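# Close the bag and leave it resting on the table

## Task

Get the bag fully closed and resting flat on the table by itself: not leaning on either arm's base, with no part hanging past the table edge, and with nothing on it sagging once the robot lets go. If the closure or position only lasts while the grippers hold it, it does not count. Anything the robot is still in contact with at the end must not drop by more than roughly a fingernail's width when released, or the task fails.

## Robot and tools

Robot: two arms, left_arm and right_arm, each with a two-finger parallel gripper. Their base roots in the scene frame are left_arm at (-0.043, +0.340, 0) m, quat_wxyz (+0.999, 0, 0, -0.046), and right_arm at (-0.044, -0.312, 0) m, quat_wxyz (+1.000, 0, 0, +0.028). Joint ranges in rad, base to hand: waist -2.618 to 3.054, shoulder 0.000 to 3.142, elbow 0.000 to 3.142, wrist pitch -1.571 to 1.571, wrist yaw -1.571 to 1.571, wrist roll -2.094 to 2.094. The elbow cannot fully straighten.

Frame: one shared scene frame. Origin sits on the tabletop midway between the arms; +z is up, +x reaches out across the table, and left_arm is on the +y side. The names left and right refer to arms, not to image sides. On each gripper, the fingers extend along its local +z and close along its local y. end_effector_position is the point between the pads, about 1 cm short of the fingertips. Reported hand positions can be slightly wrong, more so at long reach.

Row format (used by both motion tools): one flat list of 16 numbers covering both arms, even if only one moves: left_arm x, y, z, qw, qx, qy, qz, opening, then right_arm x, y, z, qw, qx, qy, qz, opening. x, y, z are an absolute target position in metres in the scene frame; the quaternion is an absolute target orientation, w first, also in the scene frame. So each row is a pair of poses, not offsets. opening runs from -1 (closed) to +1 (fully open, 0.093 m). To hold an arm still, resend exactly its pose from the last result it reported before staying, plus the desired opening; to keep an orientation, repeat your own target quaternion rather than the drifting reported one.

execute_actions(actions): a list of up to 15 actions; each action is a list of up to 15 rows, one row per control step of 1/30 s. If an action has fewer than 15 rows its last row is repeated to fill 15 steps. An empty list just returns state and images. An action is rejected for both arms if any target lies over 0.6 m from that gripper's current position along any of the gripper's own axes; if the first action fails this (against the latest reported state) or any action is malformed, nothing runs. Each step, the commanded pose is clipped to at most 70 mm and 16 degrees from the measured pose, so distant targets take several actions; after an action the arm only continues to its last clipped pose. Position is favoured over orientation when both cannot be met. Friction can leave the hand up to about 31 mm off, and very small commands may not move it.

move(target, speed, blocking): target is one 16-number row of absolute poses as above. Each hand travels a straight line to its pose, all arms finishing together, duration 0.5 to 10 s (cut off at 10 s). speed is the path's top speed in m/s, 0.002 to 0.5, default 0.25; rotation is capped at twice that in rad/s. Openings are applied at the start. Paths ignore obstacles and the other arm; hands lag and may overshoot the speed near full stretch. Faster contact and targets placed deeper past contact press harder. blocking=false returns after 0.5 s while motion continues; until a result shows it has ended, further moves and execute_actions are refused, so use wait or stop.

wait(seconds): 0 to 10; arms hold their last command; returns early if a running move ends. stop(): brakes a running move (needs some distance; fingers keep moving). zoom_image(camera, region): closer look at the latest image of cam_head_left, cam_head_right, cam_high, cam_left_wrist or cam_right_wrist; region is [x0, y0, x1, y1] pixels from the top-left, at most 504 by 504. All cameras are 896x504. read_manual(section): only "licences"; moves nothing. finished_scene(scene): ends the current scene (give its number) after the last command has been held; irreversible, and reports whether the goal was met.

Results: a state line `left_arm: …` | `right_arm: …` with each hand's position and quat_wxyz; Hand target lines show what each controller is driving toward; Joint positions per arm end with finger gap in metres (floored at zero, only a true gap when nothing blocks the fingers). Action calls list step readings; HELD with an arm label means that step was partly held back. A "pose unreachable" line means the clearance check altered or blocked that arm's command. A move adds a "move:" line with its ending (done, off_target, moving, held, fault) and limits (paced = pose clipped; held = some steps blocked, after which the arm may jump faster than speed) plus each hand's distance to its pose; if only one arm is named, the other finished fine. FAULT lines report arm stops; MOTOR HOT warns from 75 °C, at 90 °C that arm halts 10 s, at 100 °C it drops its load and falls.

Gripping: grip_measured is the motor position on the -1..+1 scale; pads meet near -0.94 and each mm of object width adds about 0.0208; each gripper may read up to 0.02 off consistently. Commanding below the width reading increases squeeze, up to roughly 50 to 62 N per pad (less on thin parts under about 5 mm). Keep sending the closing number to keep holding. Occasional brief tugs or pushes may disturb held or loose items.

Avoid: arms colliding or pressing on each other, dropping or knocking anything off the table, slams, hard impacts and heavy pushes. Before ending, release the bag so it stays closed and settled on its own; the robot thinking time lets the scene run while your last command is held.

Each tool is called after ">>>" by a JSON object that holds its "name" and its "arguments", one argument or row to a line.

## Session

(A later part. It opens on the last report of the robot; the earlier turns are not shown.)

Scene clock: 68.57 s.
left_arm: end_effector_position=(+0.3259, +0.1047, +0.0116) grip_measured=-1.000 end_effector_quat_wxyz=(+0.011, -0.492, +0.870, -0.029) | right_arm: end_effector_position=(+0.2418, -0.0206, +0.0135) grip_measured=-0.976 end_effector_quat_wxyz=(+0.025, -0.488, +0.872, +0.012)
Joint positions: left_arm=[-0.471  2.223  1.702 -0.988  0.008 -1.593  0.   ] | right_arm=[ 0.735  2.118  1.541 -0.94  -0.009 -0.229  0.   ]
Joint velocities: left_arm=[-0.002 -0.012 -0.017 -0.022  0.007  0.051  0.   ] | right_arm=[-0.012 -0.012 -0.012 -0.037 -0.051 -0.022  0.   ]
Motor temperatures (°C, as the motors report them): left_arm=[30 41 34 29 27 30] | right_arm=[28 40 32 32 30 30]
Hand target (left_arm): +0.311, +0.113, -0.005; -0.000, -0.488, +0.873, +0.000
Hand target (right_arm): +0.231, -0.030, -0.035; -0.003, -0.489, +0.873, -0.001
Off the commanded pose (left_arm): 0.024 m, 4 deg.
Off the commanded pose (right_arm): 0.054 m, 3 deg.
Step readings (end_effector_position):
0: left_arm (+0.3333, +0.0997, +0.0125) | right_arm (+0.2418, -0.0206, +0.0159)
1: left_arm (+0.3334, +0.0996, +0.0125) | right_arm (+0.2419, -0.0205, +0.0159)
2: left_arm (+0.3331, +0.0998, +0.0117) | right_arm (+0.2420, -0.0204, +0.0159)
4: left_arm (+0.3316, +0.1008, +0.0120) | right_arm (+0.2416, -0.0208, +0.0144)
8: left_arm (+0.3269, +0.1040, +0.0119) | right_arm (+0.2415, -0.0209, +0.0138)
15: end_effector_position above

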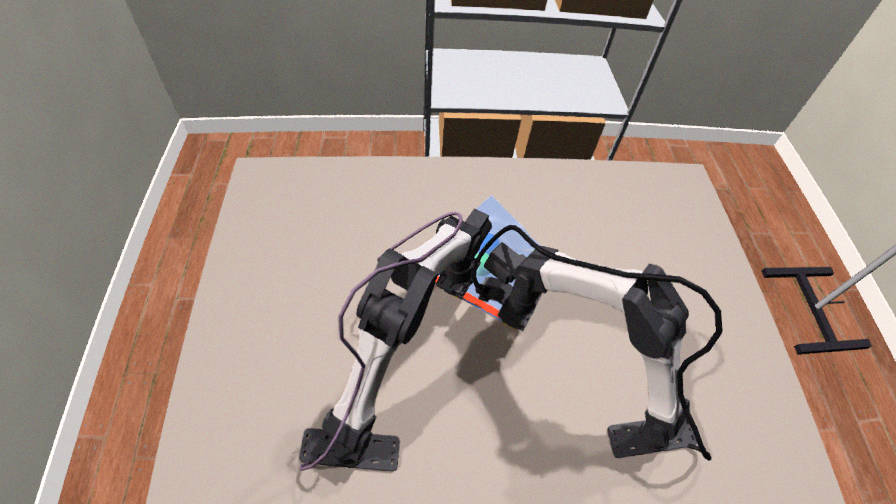

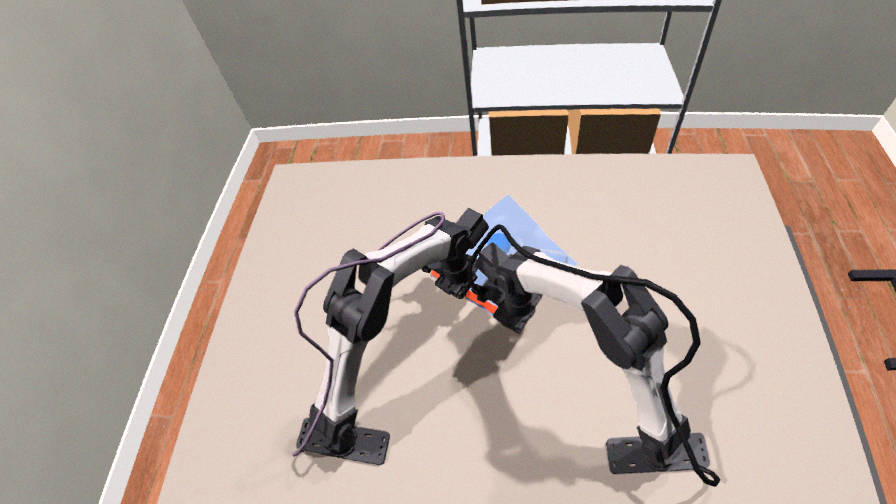

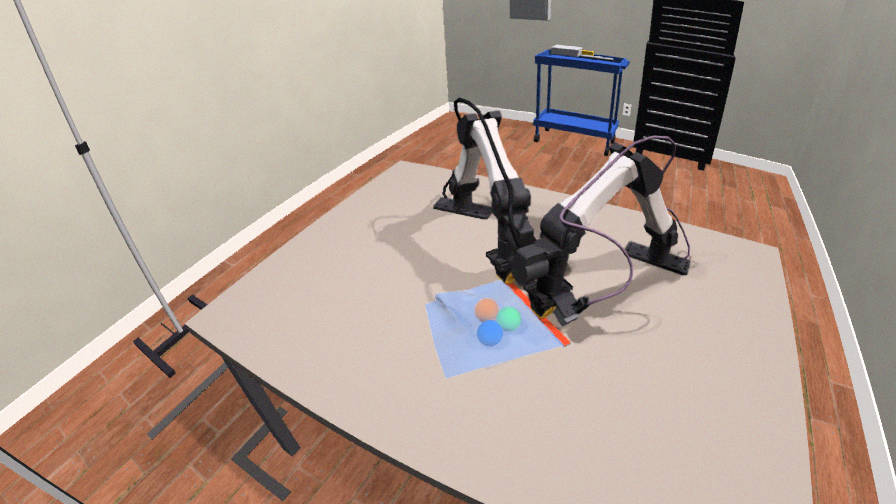

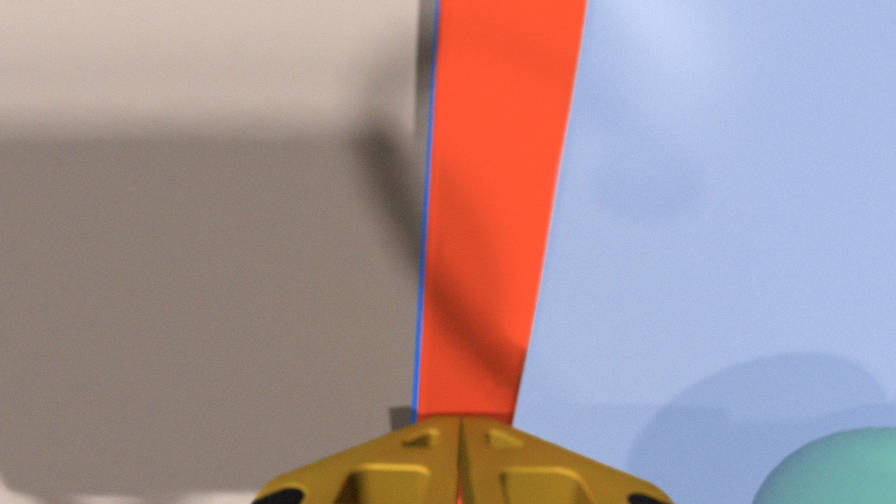

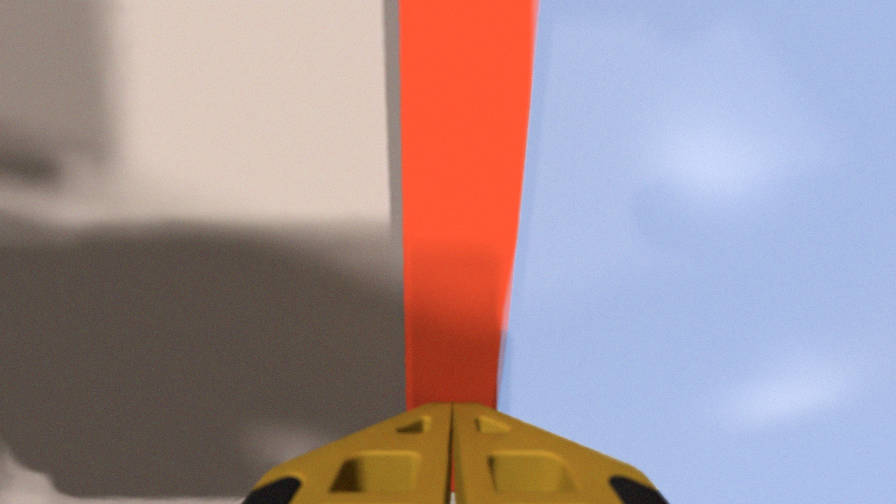

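>>> {"name": "execute_actions", "arguments": {
  "actions": [
    [[0.312,0.1122,-0.01,0,-0.4886,0.8725,0,-1,0.238,-0.024,-0.02,0,-0.4886,0.8725,0,-1],[0.313,0.112,-0.014,0,-0.4886,0.8725,0,-1,0.24,-0.022,0.0,0,-0.4886,0.8725,0,-1],[0.313,0.112,-0.018,0,-0.4886,0.8725,0,-1,0.241,-0.021,0.015,0,-0.4886,0.8725,0,-1],[0.313,0.112,-0.022,0,-0.4886,0.8725,0,-1,0.241,-0.021,0.025,0,-0.4886,0.8725,0,-1],[0.313,0.112,-0.026,0,-0.4886,0.8725,0,-1,0.241,-0.021,0.032,0,-0.4886,0.8725,0,-1],[0.313,0.112,-0.03,0,-0.4886,0.8725,0,-1,0.242,-0.019,0.036,0,-0.4886,0.8725,0,-1],[0.313,0.112,-0.034,0,-0.4886,0.8725,0,-1,0.244,-0.015,0.036,0,-0.4886,0.8725,0,-1],[0.313,0.112,-0.038,0,-0.4886,0.8725,0,-1,0.246,-0.011,0.034,0,-0.4886,0.8725,0,-1],[0.313,0.112,-0.042,0,-0.4886,0.8725,0,-1,0.248,-0.007,0.03,0,-0.4886,0.8725,0,-1],[0.313,0.112,-0.045,0,-0.4886,0.8725,0,-1,0.249,-0.005,0.025,0,-0.4886,0.8725,0,-1],[0.313,0.112,-0.045,0,-0.4886,0.8725,0,-1,0.249,-0.005,0.02,0,-0.4886,0.8725,0,-1],[0.313,0.112,-0.045,0,-0.4886,0.8725,0,-1,0.249,-0.005,0.014,0,-0.4886,0.8725,0,-1],[0.313,0.112,-0.045,0,-0.4886,0.8725,0,-1,0.249,-0.005,0.008,0,-0.4886,0.8725,0,-1],[0.313,0.112,-0.045,0,-0.4886,0.8725,0,-1,0.249,-0.005,0.002,0,-0.4886,0.8725,0,-1],[0.313,0.112,-0.045,0,-0.4886,0.8725,0,-1,0.249,-0.005,-0.004,0,-0.4886,0.8725,0,-1]],
    [[0.313,0.112,-0.045,0,-0.4886,0.8725,0,-1,0.249,-0.005,-0.01,0,-0.4886,0.8725,0,-1],[0.313,0.112,-0.045,0,-0.4886,0.8725,0,-1,0.248,-0.006,-0.016,0,-0.4886,0.8725,0,-1],[0.313,0.112,-0.045,0,-0.4886,0.8725,0,-1,0.248,-0.006,-0.022,0,-0.4886,0.8725,0,-1],[0.313,0.112,-0.045,0,-0.4886,0.8725,0,-1,0.247,-0.007,-0.028,0,-0.4886,0.8725,0,-1],[0.313,0.112,-0.045,0,-0.4886,0.8725,0,-1,0.247,-0.007,-0.034,0,-0.4886,0.8725,0,-1],[0.313,0.112,-0.045,0,-0.4886,0.8725,0,-1,0.247,-0.007,-0.04,0,-0.4886,0.8725,0,-1]],
    [[0.318,0.109,-0.02,0,-0.4886,0.8725,0,-1,0.249,-0.005,-0.02,0,-0.4886,0.8725,0,-1],[0.322,0.107,0.0,0,-0.4886,0.8725,0,-1,0.25,-0.004,0.0,0,-0.4886,0.8725,0,-1],[0.324,0.106,0.015,0,-0.4886,0.8725,0,-1,0.25,-0.004,0.015,0,-0.4886,0.8725,0,-1],[0.324,0.106,0.03,0,-0.4886,0.8725,0,-1,0.248,-0.008,0.03,0,-0.4886,0.8725,0,-1],[0.325,0.108,0.042,0,-0.4886,0.8725,0,-1,0.245,-0.013,0.042,0,-0.4886,0.8725,0,-1],[0.327,0.112,0.052,0,-0.4886,0.8725,0,-1,0.24,-0.02,0.052,0,-0.4886,0.8725,0,-1],[0.33,0.118,0.06,0,-0.4886,0.8725,0,-1,0.235,-0.028,0.06,0,-0.4886,0.8725,0,-1],[0.334,0.125,0.066,0,-0.4886,0.8725,0,-1,0.23,-0.036,0.066,0,-0.4886,0.8725,0,-1],[0.338,0.132,0.07,0,-0.4886,0.8725,0,-1,0.226,-0.043,0.07,0,-0.4886,0.8725,0,-1],[0.342,0.139,0.07,0,-0.4886,0.8725,0,-1,0.222,-0.05,0.07,0,-0.4886,0.8725,0,-1]],
    [[0.342,0.139,0.07,0,-0.4886,0.8725,0,-1,0.222,-0.05,0.07,0,-0.4886,0.8725,0,-1]]
  ]
}}

Scene clock: 76.47 s.
left_arm: end_effector_position=(+0.3432, +0.1405, +0.0715) grip_measured=-1.000 end_effector_quat_wxyz=(+0.001, -0.495, +0.869, -0.007) | right_arm: end_effector_position=(+0.2260, -0.0397, +0.0761) grip_measured=-0.976 end_effector_quat_wxyz=(+0.016, -0.489, +0.872, +0.009)
Joint positions: left_arm=[-0.381  2.22   1.941 -1.278  0.006 -1.509  0.   ] | right_arm=[ 0.73   1.982  1.595 -1.147 -0.009 -0.237  0.   ]
Joint velocities: left_arm=[ 0.012  0.002 -0.002 -0.081  0.007 -0.051  0.   ] | right_arm=[-0.007 -0.007 -0.002 -0.051  0.022  0.007  0.   ]
Motor temperatures (°C, as the motors report them): left_arm=[30 42 34 29 27 30] | right_arm=[28 40 31 32 30 30]
Hand target (left_arm): +0.342, +0.139, +0.070; +0.000, -0.488, +0.873, -0.000
Hand target (right_arm): +0.222, -0.050, +0.070; -0.000, -0.488, +0.873, +0.000
Off the commanded pose (left_arm): 0.003 m, 1 deg.
Off the commanded pose (right_arm): 0.013 m, 2 deg.
Step readings (end_effector_position; steps 1 to 15: 1st action; 16 to 30: 2nd action; 31 to 45: 3rd action; 46 to 60: 4th action):
0: left_arm (+0.3260, +0.1046, +0.0117) | right_arm (+0.2418, -0.0206, +0.0134)
1: left_arm (+0.3261, +0.1045, +0.0117) | right_arm (+0.2413, -0.0211, +0.0133)
2: left_arm (+0.3264, +0.1044, +0.0117) | right_arm (+0.2416, -0.0208, +0.0160)
4: left_arm (+0.3262, +0.1044, +0.0102) | right_arm (+0.2423, -0.0200, +0.0191)
7: left_arm (+0.3266, +0.1042, +0.0094) | right_arm (+0.2438, -0.0186, +0.0265) HELD right_arm
8: left_arm (+0.3267, +0.1041, +0.0092) | right_arm (+0.2444, -0.0179, +0.0275) HELD right_arm
15: left_arm (+0.3274, +0.1037, +0.0089) | right_arm (+0.2443, -0.0180, +0.0275) HELD right_arm
16: left_arm (+0.3275, +0.1036, +0.0088) | right_arm (+0.2443, -0.0180, +0.0275) HELD right_arm
17: left_arm (+0.3276, +0.1036, +0.0088) | right_arm (+0.2443, -0.0180, +0.0275) HELD right_arm
19: left_arm (+0.3276, +0.1035, +0.0088) | right_arm (+0.2443, -0.0180, +0.0275) HELD right_arm
23: left_arm (+0.3276, +0.1035, +0.0088) | right_arm (+0.2443, -0.0180, +0.0275) HELD right_arm
30: left_arm (+0.3276, +0.1035, +0.0088) | right_arm (+0.2443, -0.0180, +0.0275) HELD right_arm
31: left_arm (+0.3274, +0.1037, +0.0100) | right_arm (+0.2443, -0.0180, +0.0275) HELD right_arm
32: left_arm (+0.3272, +0.1039, +0.0122) | right_arm (+0.2443, -0.0180, +0.0275) HELD right_arm
34: left_arm (+0.3292, +0.1025, +0.0172) | right_arm (+0.2443, -0.0180, +0.0275) HELD right_arm
38: left_arm (+0.3351, +0.1023, +0.0430) | right_arm (+0.2412, -0.0212, +0.0279)
45: left_arm (+0.3533, +0.1342, +0.0720) | right_arm (+0.2297, -0.0347, +0.0705)
46: left_arm (+0.3521, +0.1367, +0.0719) | right_arm (+0.2295, -0.0356, +0.0742)
47: left_arm (+0.3503, +0.1379, +0.0718) | right_arm (+0.2290, -0.0365, +0.0760)
49: left_arm (+0.3472, +0.1387, +0.0716) | right_arm (+0.2279, -0.0378, +0.0762)
53: left_arm (+0.3445, +0.1399, +0.0716) | right_arm (+0.2265, -0.0392, +0.0761)
60: end_effector_position above
HELD right_arm: steps 7 to 35.
pose unreachable (right arm): on one or more control steps of this call, first in action 0 (counted from 0), this arm could not follow its commanded pose, so it was not sent that pose on those steps. It may still have moved: this result reports where it is.
cause: the commanded pose would bring a part of the arm too close to another arm (this arm's wrist (the part past joint 4) and the other arm's wrist (the part past joint 4)).

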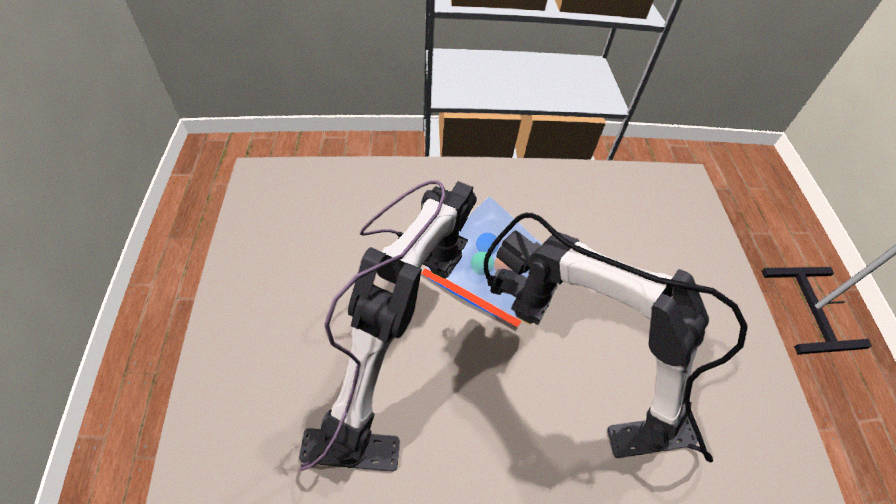

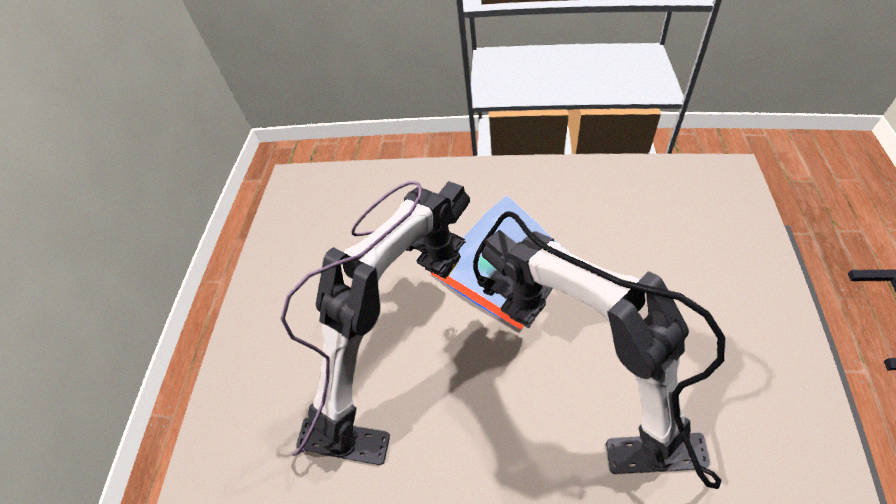

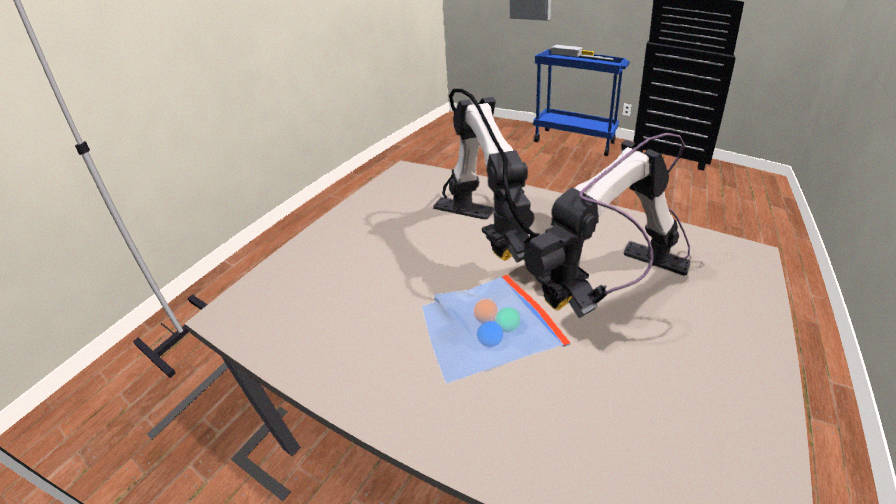

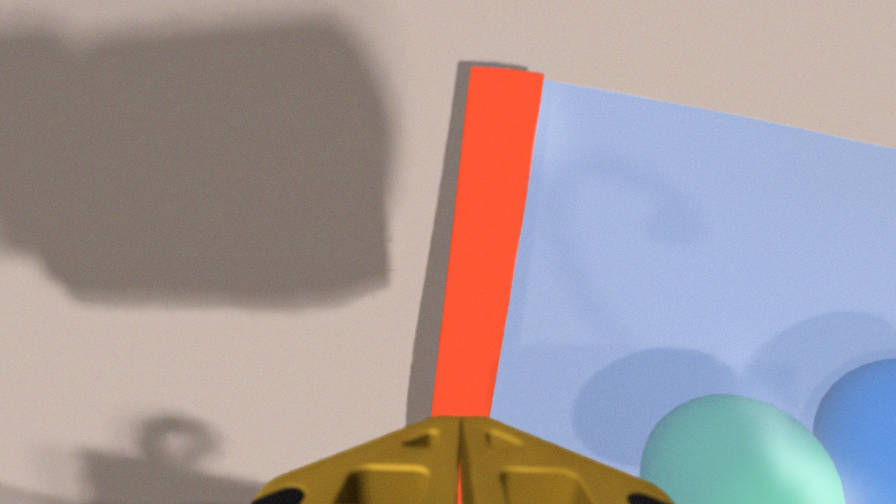

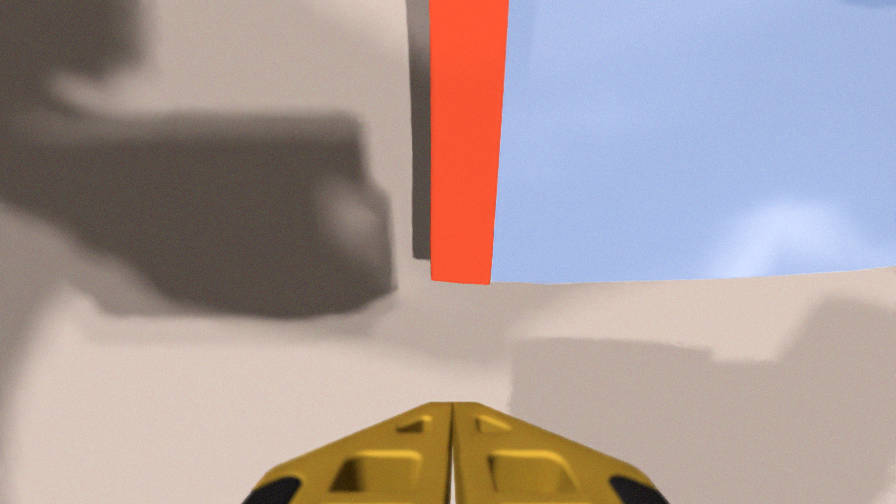

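>>> {"name": "zoom_image", "arguments": {
  "camera": "cam_high",
  "region": [470, 260, 600, 360]
}}

>>> {"name": "zoom_image", "arguments": {
  "camera": "cam_head_left",
  "region": [410, 250, 540, 340]
}}

Region (470, 260, 600, 360) of cam_high's 896x504 image, scaled by 3.877, with more detail than that image has; it fills the top 388 rows of this view, and the rest is white.

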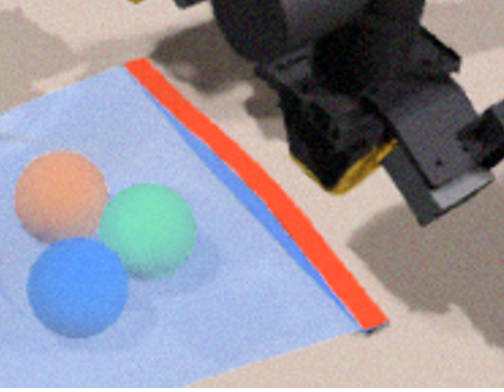

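Region (410, 250, 540, 340) of cam_head_left's 896x504 image, scaled by 3.877, with more detail than that image has; it fills the top 349 rows of this view, and the rest is white.

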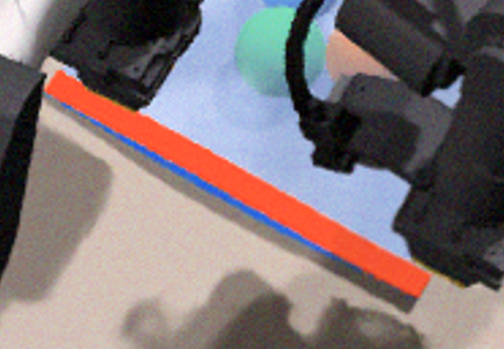

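>>> {"name": "execute_actions", "arguments": {
  "actions": [
    [[0.345,0.143,0.068,0,-0.4886,0.8725,0,-1,0.225,-0.044,0.07,0,-0.4886,0.8725,0,-1],[0.348,0.146,0.066,0,-0.4886,0.8725,0,-1,0.228,-0.039,0.068,0,-0.4886,0.8725,0,-1],[0.352,0.150,0.063,0,-0.4886,0.8725,0,-1,0.231,-0.034,0.065,0,-0.4886,0.8725,0,-1],[0.356,0.155,0.06,0,-0.4886,0.8725,0,-1,0.234,-0.029,0.062,0,-0.4886,0.8725,0,-1],[0.360,0.160,0.056,0,-0.4886,0.8725,0,-1,0.237,-0.024,0.058,0,-0.4886,0.8725,0,-1],[0.364,0.165,0.052,0,-0.4886,0.8725,0,-1,0.240,-0.019,0.054,0,-0.4886,0.8725,0,-1],[0.368,0.170,0.048,0,-0.4886,0.8725,0,-1,0.243,-0.014,0.05,0,-0.4886,0.8725,0,-1],[0.372,0.174,0.044,0,-0.4886,0.8725,0,-1,0.246,-0.009,0.046,0,-0.4886,0.8725,0,-1],[0.375,0.1775,0.04,0,-0.4886,0.8725,0,-1,0.249,-0.005,0.042,0,-0.4886,0.8725,0,-1],[0.375,0.1775,0.035,0,-0.4886,0.8725,0,-1,0.249,-0.005,0.037,0,-0.4886,0.8725,0,-1],[0.375,0.1775,0.03,0,-0.4886,0.8725,0,-1,0.249,-0.005,0.032,0,-0.4886,0.8725,0,-1],[0.375,0.1775,0.025,0,-0.4886,0.8725,0,-1,0.249,-0.005,0.027,0,-0.4886,0.8725,0,-1],[0.375,0.1775,0.02,0,-0.4886,0.8725,0,-1,0.249,-0.005,0.022,0,-0.4886,0.8725,0,-1],[0.375,0.1775,0.015,0,-0.4886,0.8725,0,-1,0.249,-0.005,0.017,0,-0.4886,0.8725,0,-1],[0.375,0.1775,0.01,0,-0.4886,0.8725,0,-1,0.249,-0.005,0.012,0,-0.4886,0.8725,0,-1]],
    [[0.375,0.1775,0.005,0,-0.4886,0.8725,0,-1,0.249,-0.005,0.007,0,-0.4886,0.8725,0,-1],[0.375,0.1775,0.0,0,-0.4886,0.8725,0,-1,0.249,-0.005,0.002,0,-0.4886,0.8725,0,-1],[0.375,0.1775,-0.005,0,-0.4886,0.8725,0,-1,0.249,-0.005,-0.003,0,-0.4886,0.8725,0,-1],[0.375,0.1775,-0.01,0,-0.4886,0.8725,0,-1,0.249,-0.005,-0.008,0,-0.4886,0.8725,0,-1],[0.374,0.178,-0.015,0,-0.4886,0.8725,0,-1,0.249,-0.005,-0.013,0,-0.4886,0.8725,0,-1],[0.373,0.1785,-0.02,0,-0.4886,0.8725,0,-1,0.248,-0.006,-0.018,0,-0.4886,0.8725,0,-1],[0.372,0.179,-0.025,0,-0.4886,0.8725,0,-1,0.248,-0.006,-0.023,0,-0.4886,0.8725,0,-1],[0.371,0.1795,-0.03,0,-0.4886,0.8725,0,-1,0.247,-0.007,-0.028,0,-0.4886,0.8725,0,-1],[0.370,0.18,-0.035,0,-0.4886,0.8725,0,-1,0.247,-0.007,-0.033,0,-0.4886,0.8725,0,-1]]
  ]
}}

Scene clock: 86.43 s.
left_arm: end_effector_position=(+0.3794, +0.1781, +0.0094) grip_measured=-1.000 end_effector_quat_wxyz=(+0.018, -0.494, +0.869, -0.025) | right_arm: end_effector_position=(+0.2511, -0.0037, +0.0142) grip_measured=-0.976 end_effector_quat_wxyz=(+0.017, -0.489, +0.872, +0.010)
Joint positions: left_arm=[-0.27   2.286  1.8   -1.023  0.005 -1.397  0.   ] | right_arm=[ 0.748  2.2    1.677 -1.008 -0.008 -0.218  0.   ]
Joint velocities: left_arm=[-0.012 -0.007 -0.037  0.051  0.007  0.022  0.   ] | right_arm=[ 0.002 -0.032 -0.012 -0.007 -0.022  0.022  0.   ]
Motor temperatures (°C, as the motors report them): left_arm=[30 44 35 29 27 30] | right_arm=[28 43 31 32 30 30]
Hand target (left_arm): +0.366, +0.182, -0.032; -0.001, -0.489, +0.873, +0.001
Hand target (right_arm): +0.244, -0.010, -0.029; -0.002, -0.489, +0.872, -0.001
Off the commanded pose (left_arm): 0.045 m, 4 deg.
Off the commanded pose (right_arm): 0.048 m, 2 deg.
Step readings (end_effector_position; steps 1 to 15: 1st action; 16 to 30: 2nd action):
0: left_arm (+0.3430, +0.1406, +0.0715) | right_arm (+0.2258, -0.0399, +0.0761)
1: left_arm (+0.3430, +0.1406, +0.0715) | right_arm (+0.2257, -0.0400, +0.0761)
2: left_arm (+0.3431, +0.1408, +0.0715) | right_arm (+0.2253, -0.0404, +0.0755)
4: left_arm (+0.3442, +0.1432, +0.0711) | right_arm (+0.2272, -0.0384, +0.0729)
8: left_arm (+0.3551, +0.1601, +0.0635) | right_arm (+0.2384, -0.0244, +0.0582)
15: left_arm (+0.3747, +0.1812, +0.0353) | right_arm (+0.2456, -0.0093, +0.0266)
16: left_arm (+0.3746, +0.1807, +0.0312) | right_arm (+0.2470, -0.0078, +0.0245)
17: left_arm (+0.3746, +0.1803, +0.0272) | right_arm (+0.2487, -0.0062, +0.0226)
19: left_arm (+0.3745, +0.1800, +0.0185) | right_arm (+0.2502, -0.0047, +0.0179)
23: left_arm (+0.3774, +0.1789, +0.0096) | right_arm (+0.2509, -0.0039, +0.0144)
30: end_effector_position above

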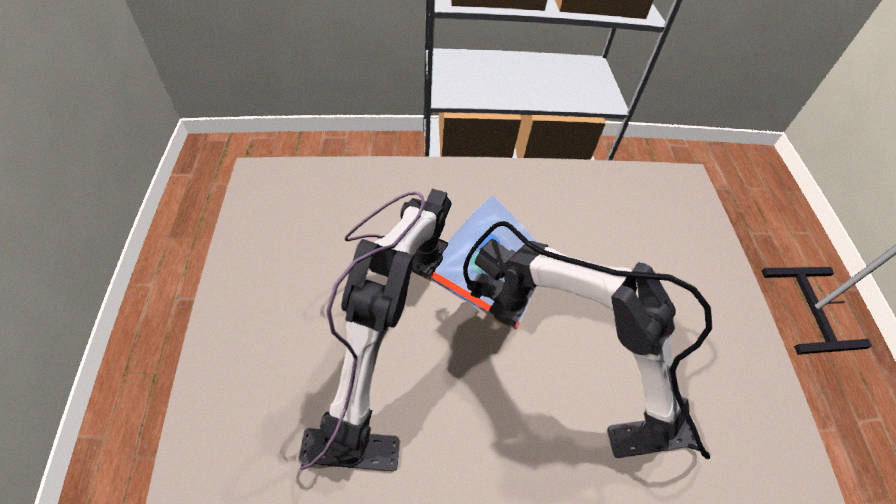

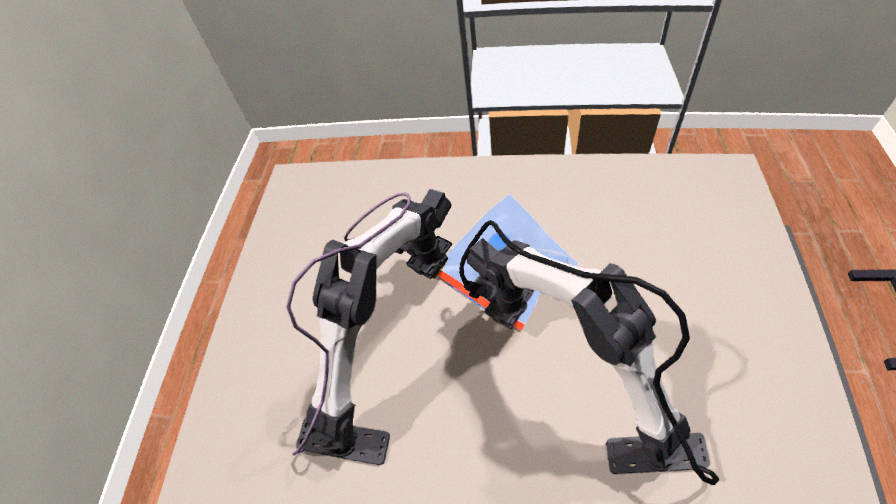

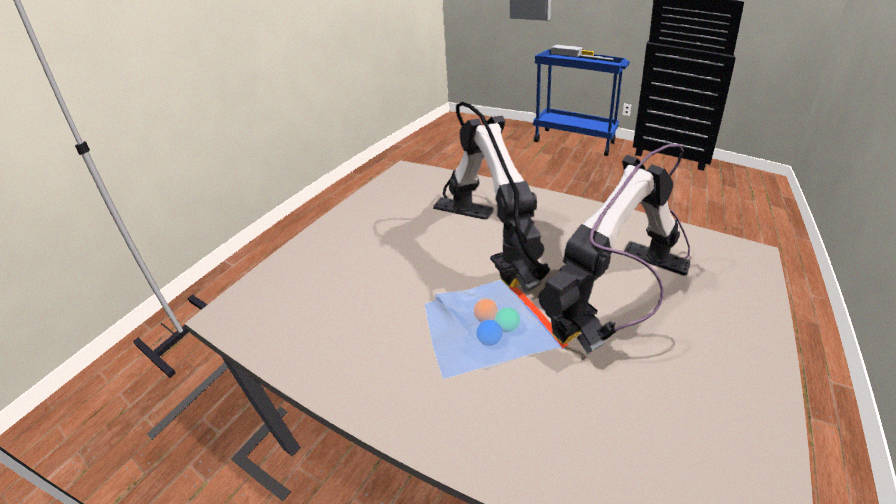

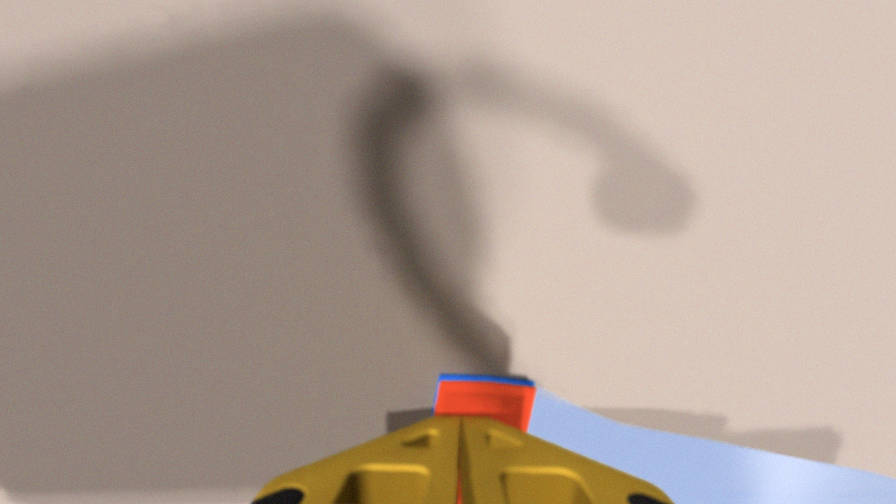

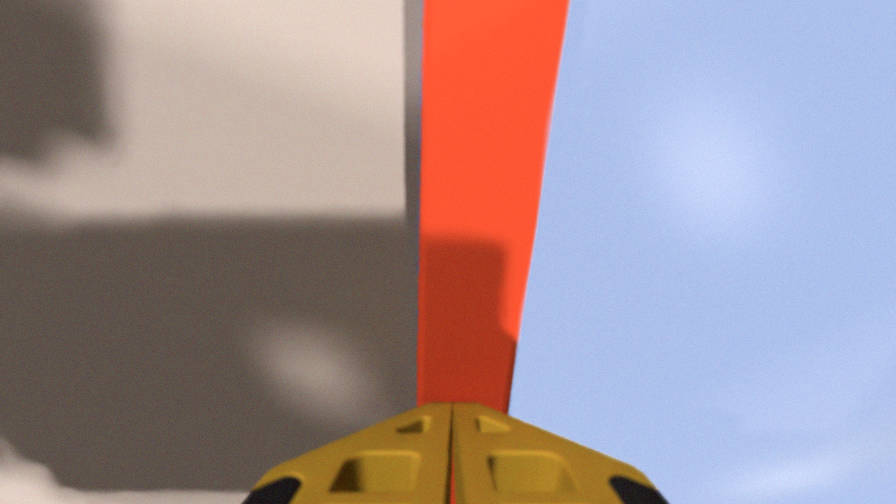

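>>> {"name": "execute_actions", "arguments": {
  "actions": [
    [[0.374,0.179,-0.015,0,-0.4886,0.8725,0,-1,0.249,-0.005,-0.013,0,-0.4886,0.8725,0,-1],[0.377,0.178,0.005,0,-0.4886,0.8725,0,-1,0.25,-0.004,0.007,0,-0.4886,0.8725,0,-1],[0.378,0.178,0.02,0,-0.4886,0.8725,0,-1,0.251,-0.004,0.022,0,-0.4886,0.8725,0,-1],[0.378,0.178,0.03,0,-0.4886,0.8725,0,-1,0.251,-0.004,0.033,0,-0.4886,0.8725,0,-1],[0.377,0.175,0.034,0,-0.4886,0.8725,0,-1,0.253,-0.001,0.037,0,-0.4886,0.8725,0,-1],[0.375,0.170,0.034,0,-0.4886,0.8725,0,-1,0.256,0.003,0.037,0,-0.4886,0.8725,0,-1],[0.372,0.164,0.033,0,-0.4886,0.8725,0,-1,0.260,0.007,0.036,0,-0.4886,0.8725,0,-1],[0.369,0.159,0.03,0,-0.4886,0.8725,0,-1,0.263,0.011,0.033,0,-0.4886,0.8725,0,-1],[0.368,0.156,0.026,0,-0.4886,0.8725,0,-1,0.264,0.012,0.029,0,-0.4886,0.8725,0,-1],[0.368,0.156,0.021,0,-0.4886,0.8725,0,-1,0.264,0.012,0.024,0,-0.4886,0.8725,0,-1],[0.368,0.156,0.016,0,-0.4886,0.8725,0,-1,0.264,0.012,0.019,0,-0.4886,0.8725,0,-1],[0.368,0.156,0.011,0,-0.4886,0.8725,0,-1,0.264,0.012,0.014,0,-0.4886,0.8725,0,-1],[0.368,0.156,0.006,0,-0.4886,0.8725,0,-1,0.264,0.012,0.009,0,-0.4886,0.8725,0,-1],[0.368,0.156,0.001,0,-0.4886,0.8725,0,-1,0.264,0.012,0.004,0,-0.4886,0.8725,0,-1],[0.368,0.156,-0.004,0,-0.4886,0.8725,0,-1,0.264,0.012,-0.001,0,-0.4886,0.8725,0,-1]],
    [[0.368,0.156,-0.009,0,-0.4886,0.8725,0,-1,0.264,0.012,-0.006,0,-0.4886,0.8725,0,-1],[0.367,0.1565,-0.014,0,-0.4886,0.8725,0,-1,0.264,0.012,-0.011,0,-0.4886,0.8725,0,-1],[0.365,0.1575,-0.019,0,-0.4886,0.8725,0,-1,0.263,0.011,-0.016,0,-0.4886,0.8725,0,-1],[0.363,0.1585,-0.024,0,-0.4886,0.8725,0,-1,0.263,0.011,-0.021,0,-0.4886,0.8725,0,-1],[0.361,0.1595,-0.029,0,-0.4886,0.8725,0,-1,0.262,0.01,-0.027,0,-0.4886,0.8725,0,-1],[0.359,0.1605,-0.035,0,-0.4886,0.8725,0,-1,0.262,0.01,-0.033,0,-0.4886,0.8725,0,-1]]
  ]
}}

Scene clock: 91.57 s.
left_arm: end_effector_position=(+0.3745, +0.1509, +0.0093) grip_measured=-1.000 end_effector_quat_wxyz=(+0.027, -0.483, +0.875, -0.038) | right_arm: end_effector_position=(+0.2707, +0.0165, +0.0148) grip_measured=-0.976 end_effector_quat_wxyz=(+0.030, -0.488, +0.872, +0.013)
Joint positions: left_arm=[-0.33   2.28   1.786 -0.984  0.003 -1.432  0.   ] | right_arm=[ 0.748  2.288  1.824 -1.042 -0.008 -0.216  0.   ]
Joint velocities: left_arm=[-0.007 -0.007 -0.002 -0.066 -0.037 -0.007  0.   ] | right_arm=[ 0.007 -0.022 -0.007  0.037 -0.007  0.022  0.   ]
Motor temperatures (°C, as the motors report them): left_arm=[30 43 35 29 27 30] | right_arm=[28 42 31 32 30 30]
Hand target (left_arm): +0.356, +0.162, -0.031; -0.000, -0.488, +0.873, +0.000
Hand target (right_arm): +0.260, +0.007, -0.030; -0.002, -0.489, +0.872, -0.000
Off the commanded pose (left_arm): 0.048 m, 5 deg.
Off the commanded pose (right_arm): 0.049 m, 4 deg.
Step readings (end_effector_position; steps 1 to 15: 1st action; 16 to 30: 2nd action):
0: left_arm (+0.3796, +0.1780, +0.0093) | right_arm (+0.2510, -0.0038, +0.0141)
1: left_arm (+0.3793, +0.1782, +0.0100) | right_arm (+0.2506, -0.0042, +0.0141)
2: left_arm (+0.3794, +0.1781, +0.0123) | right_arm (+0.2508, -0.0040, +0.0168)
4: left_arm (+0.3816, +0.1773, +0.0175) | right_arm (+0.2517, -0.0031, +0.0216)
8: left_arm (+0.3856, +0.1711, +0.0328) | right_arm (+0.2608, +0.0064, +0.0385)
15: left_arm (+0.3751, +0.1507, +0.0266) | right_arm (+0.2687, +0.0145, +0.0236)
16: left_arm (+0.3742, +0.1511, +0.0237) | right_arm (+0.2683, +0.0142, +0.0188)
17: left_arm (+0.3730, +0.1517, +0.0198) | right_arm (+0.2682, +0.0139, +0.0163)
19: left_arm (+0.3691, +0.1534, +0.0100) | right_arm (+0.2704, +0.0162, +0.0155)
23: left_arm (+0.3728, +0.1516, +0.0099) | right_arm (+0.2705, +0.0163, +0.0149)
30: end_effector_position above

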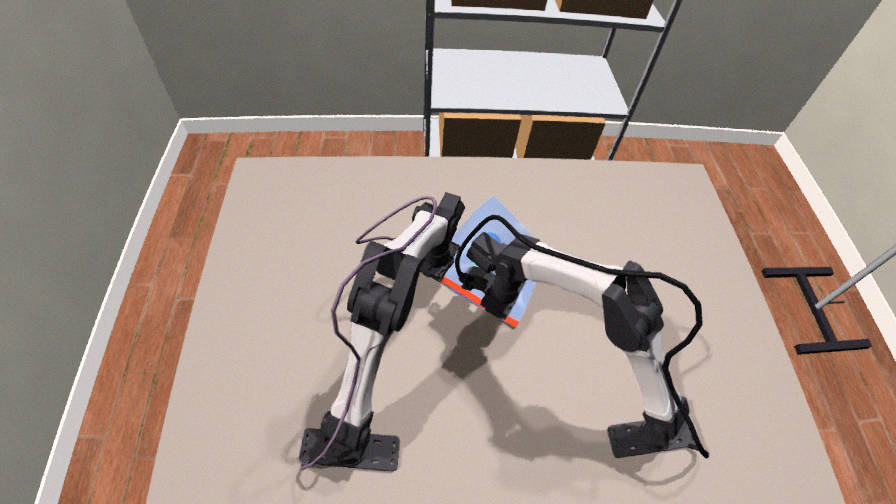

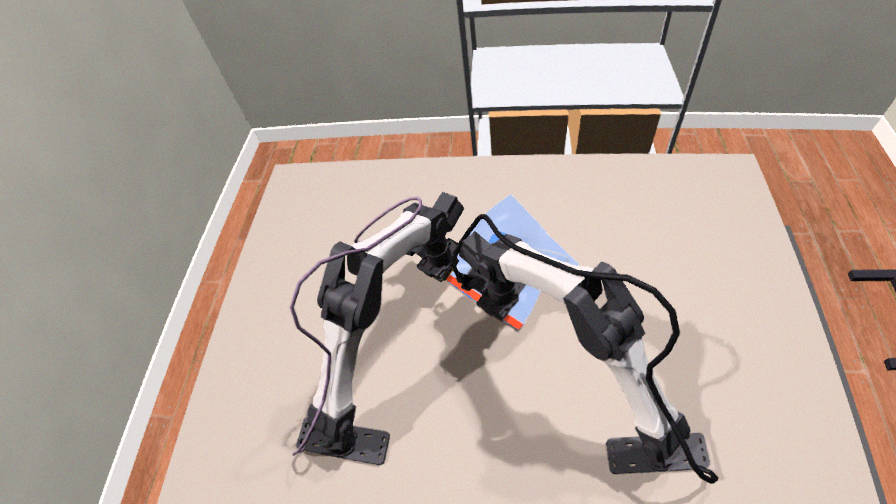

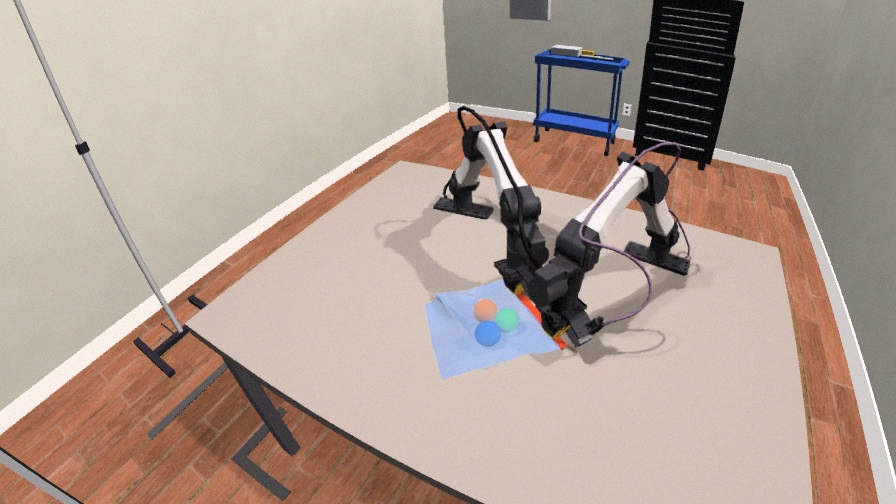

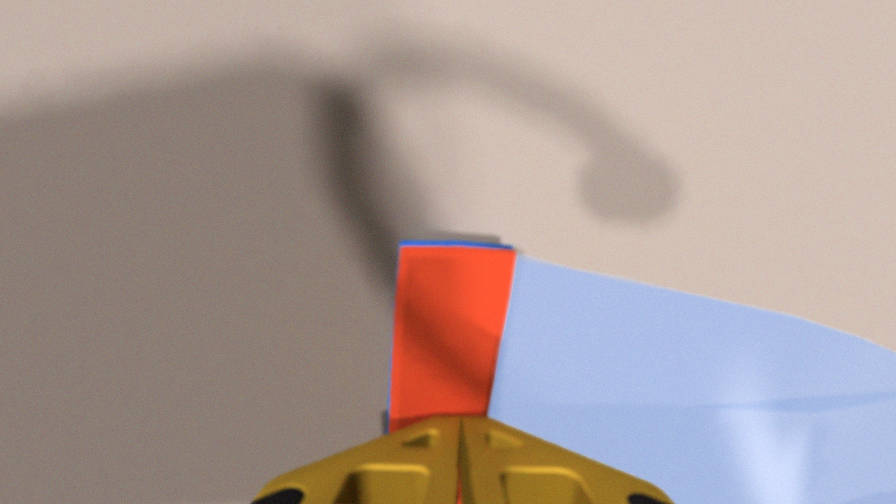

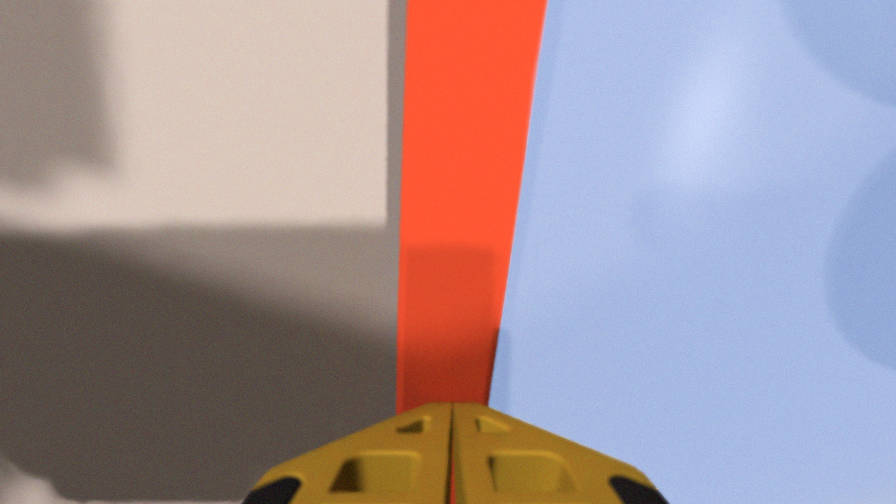

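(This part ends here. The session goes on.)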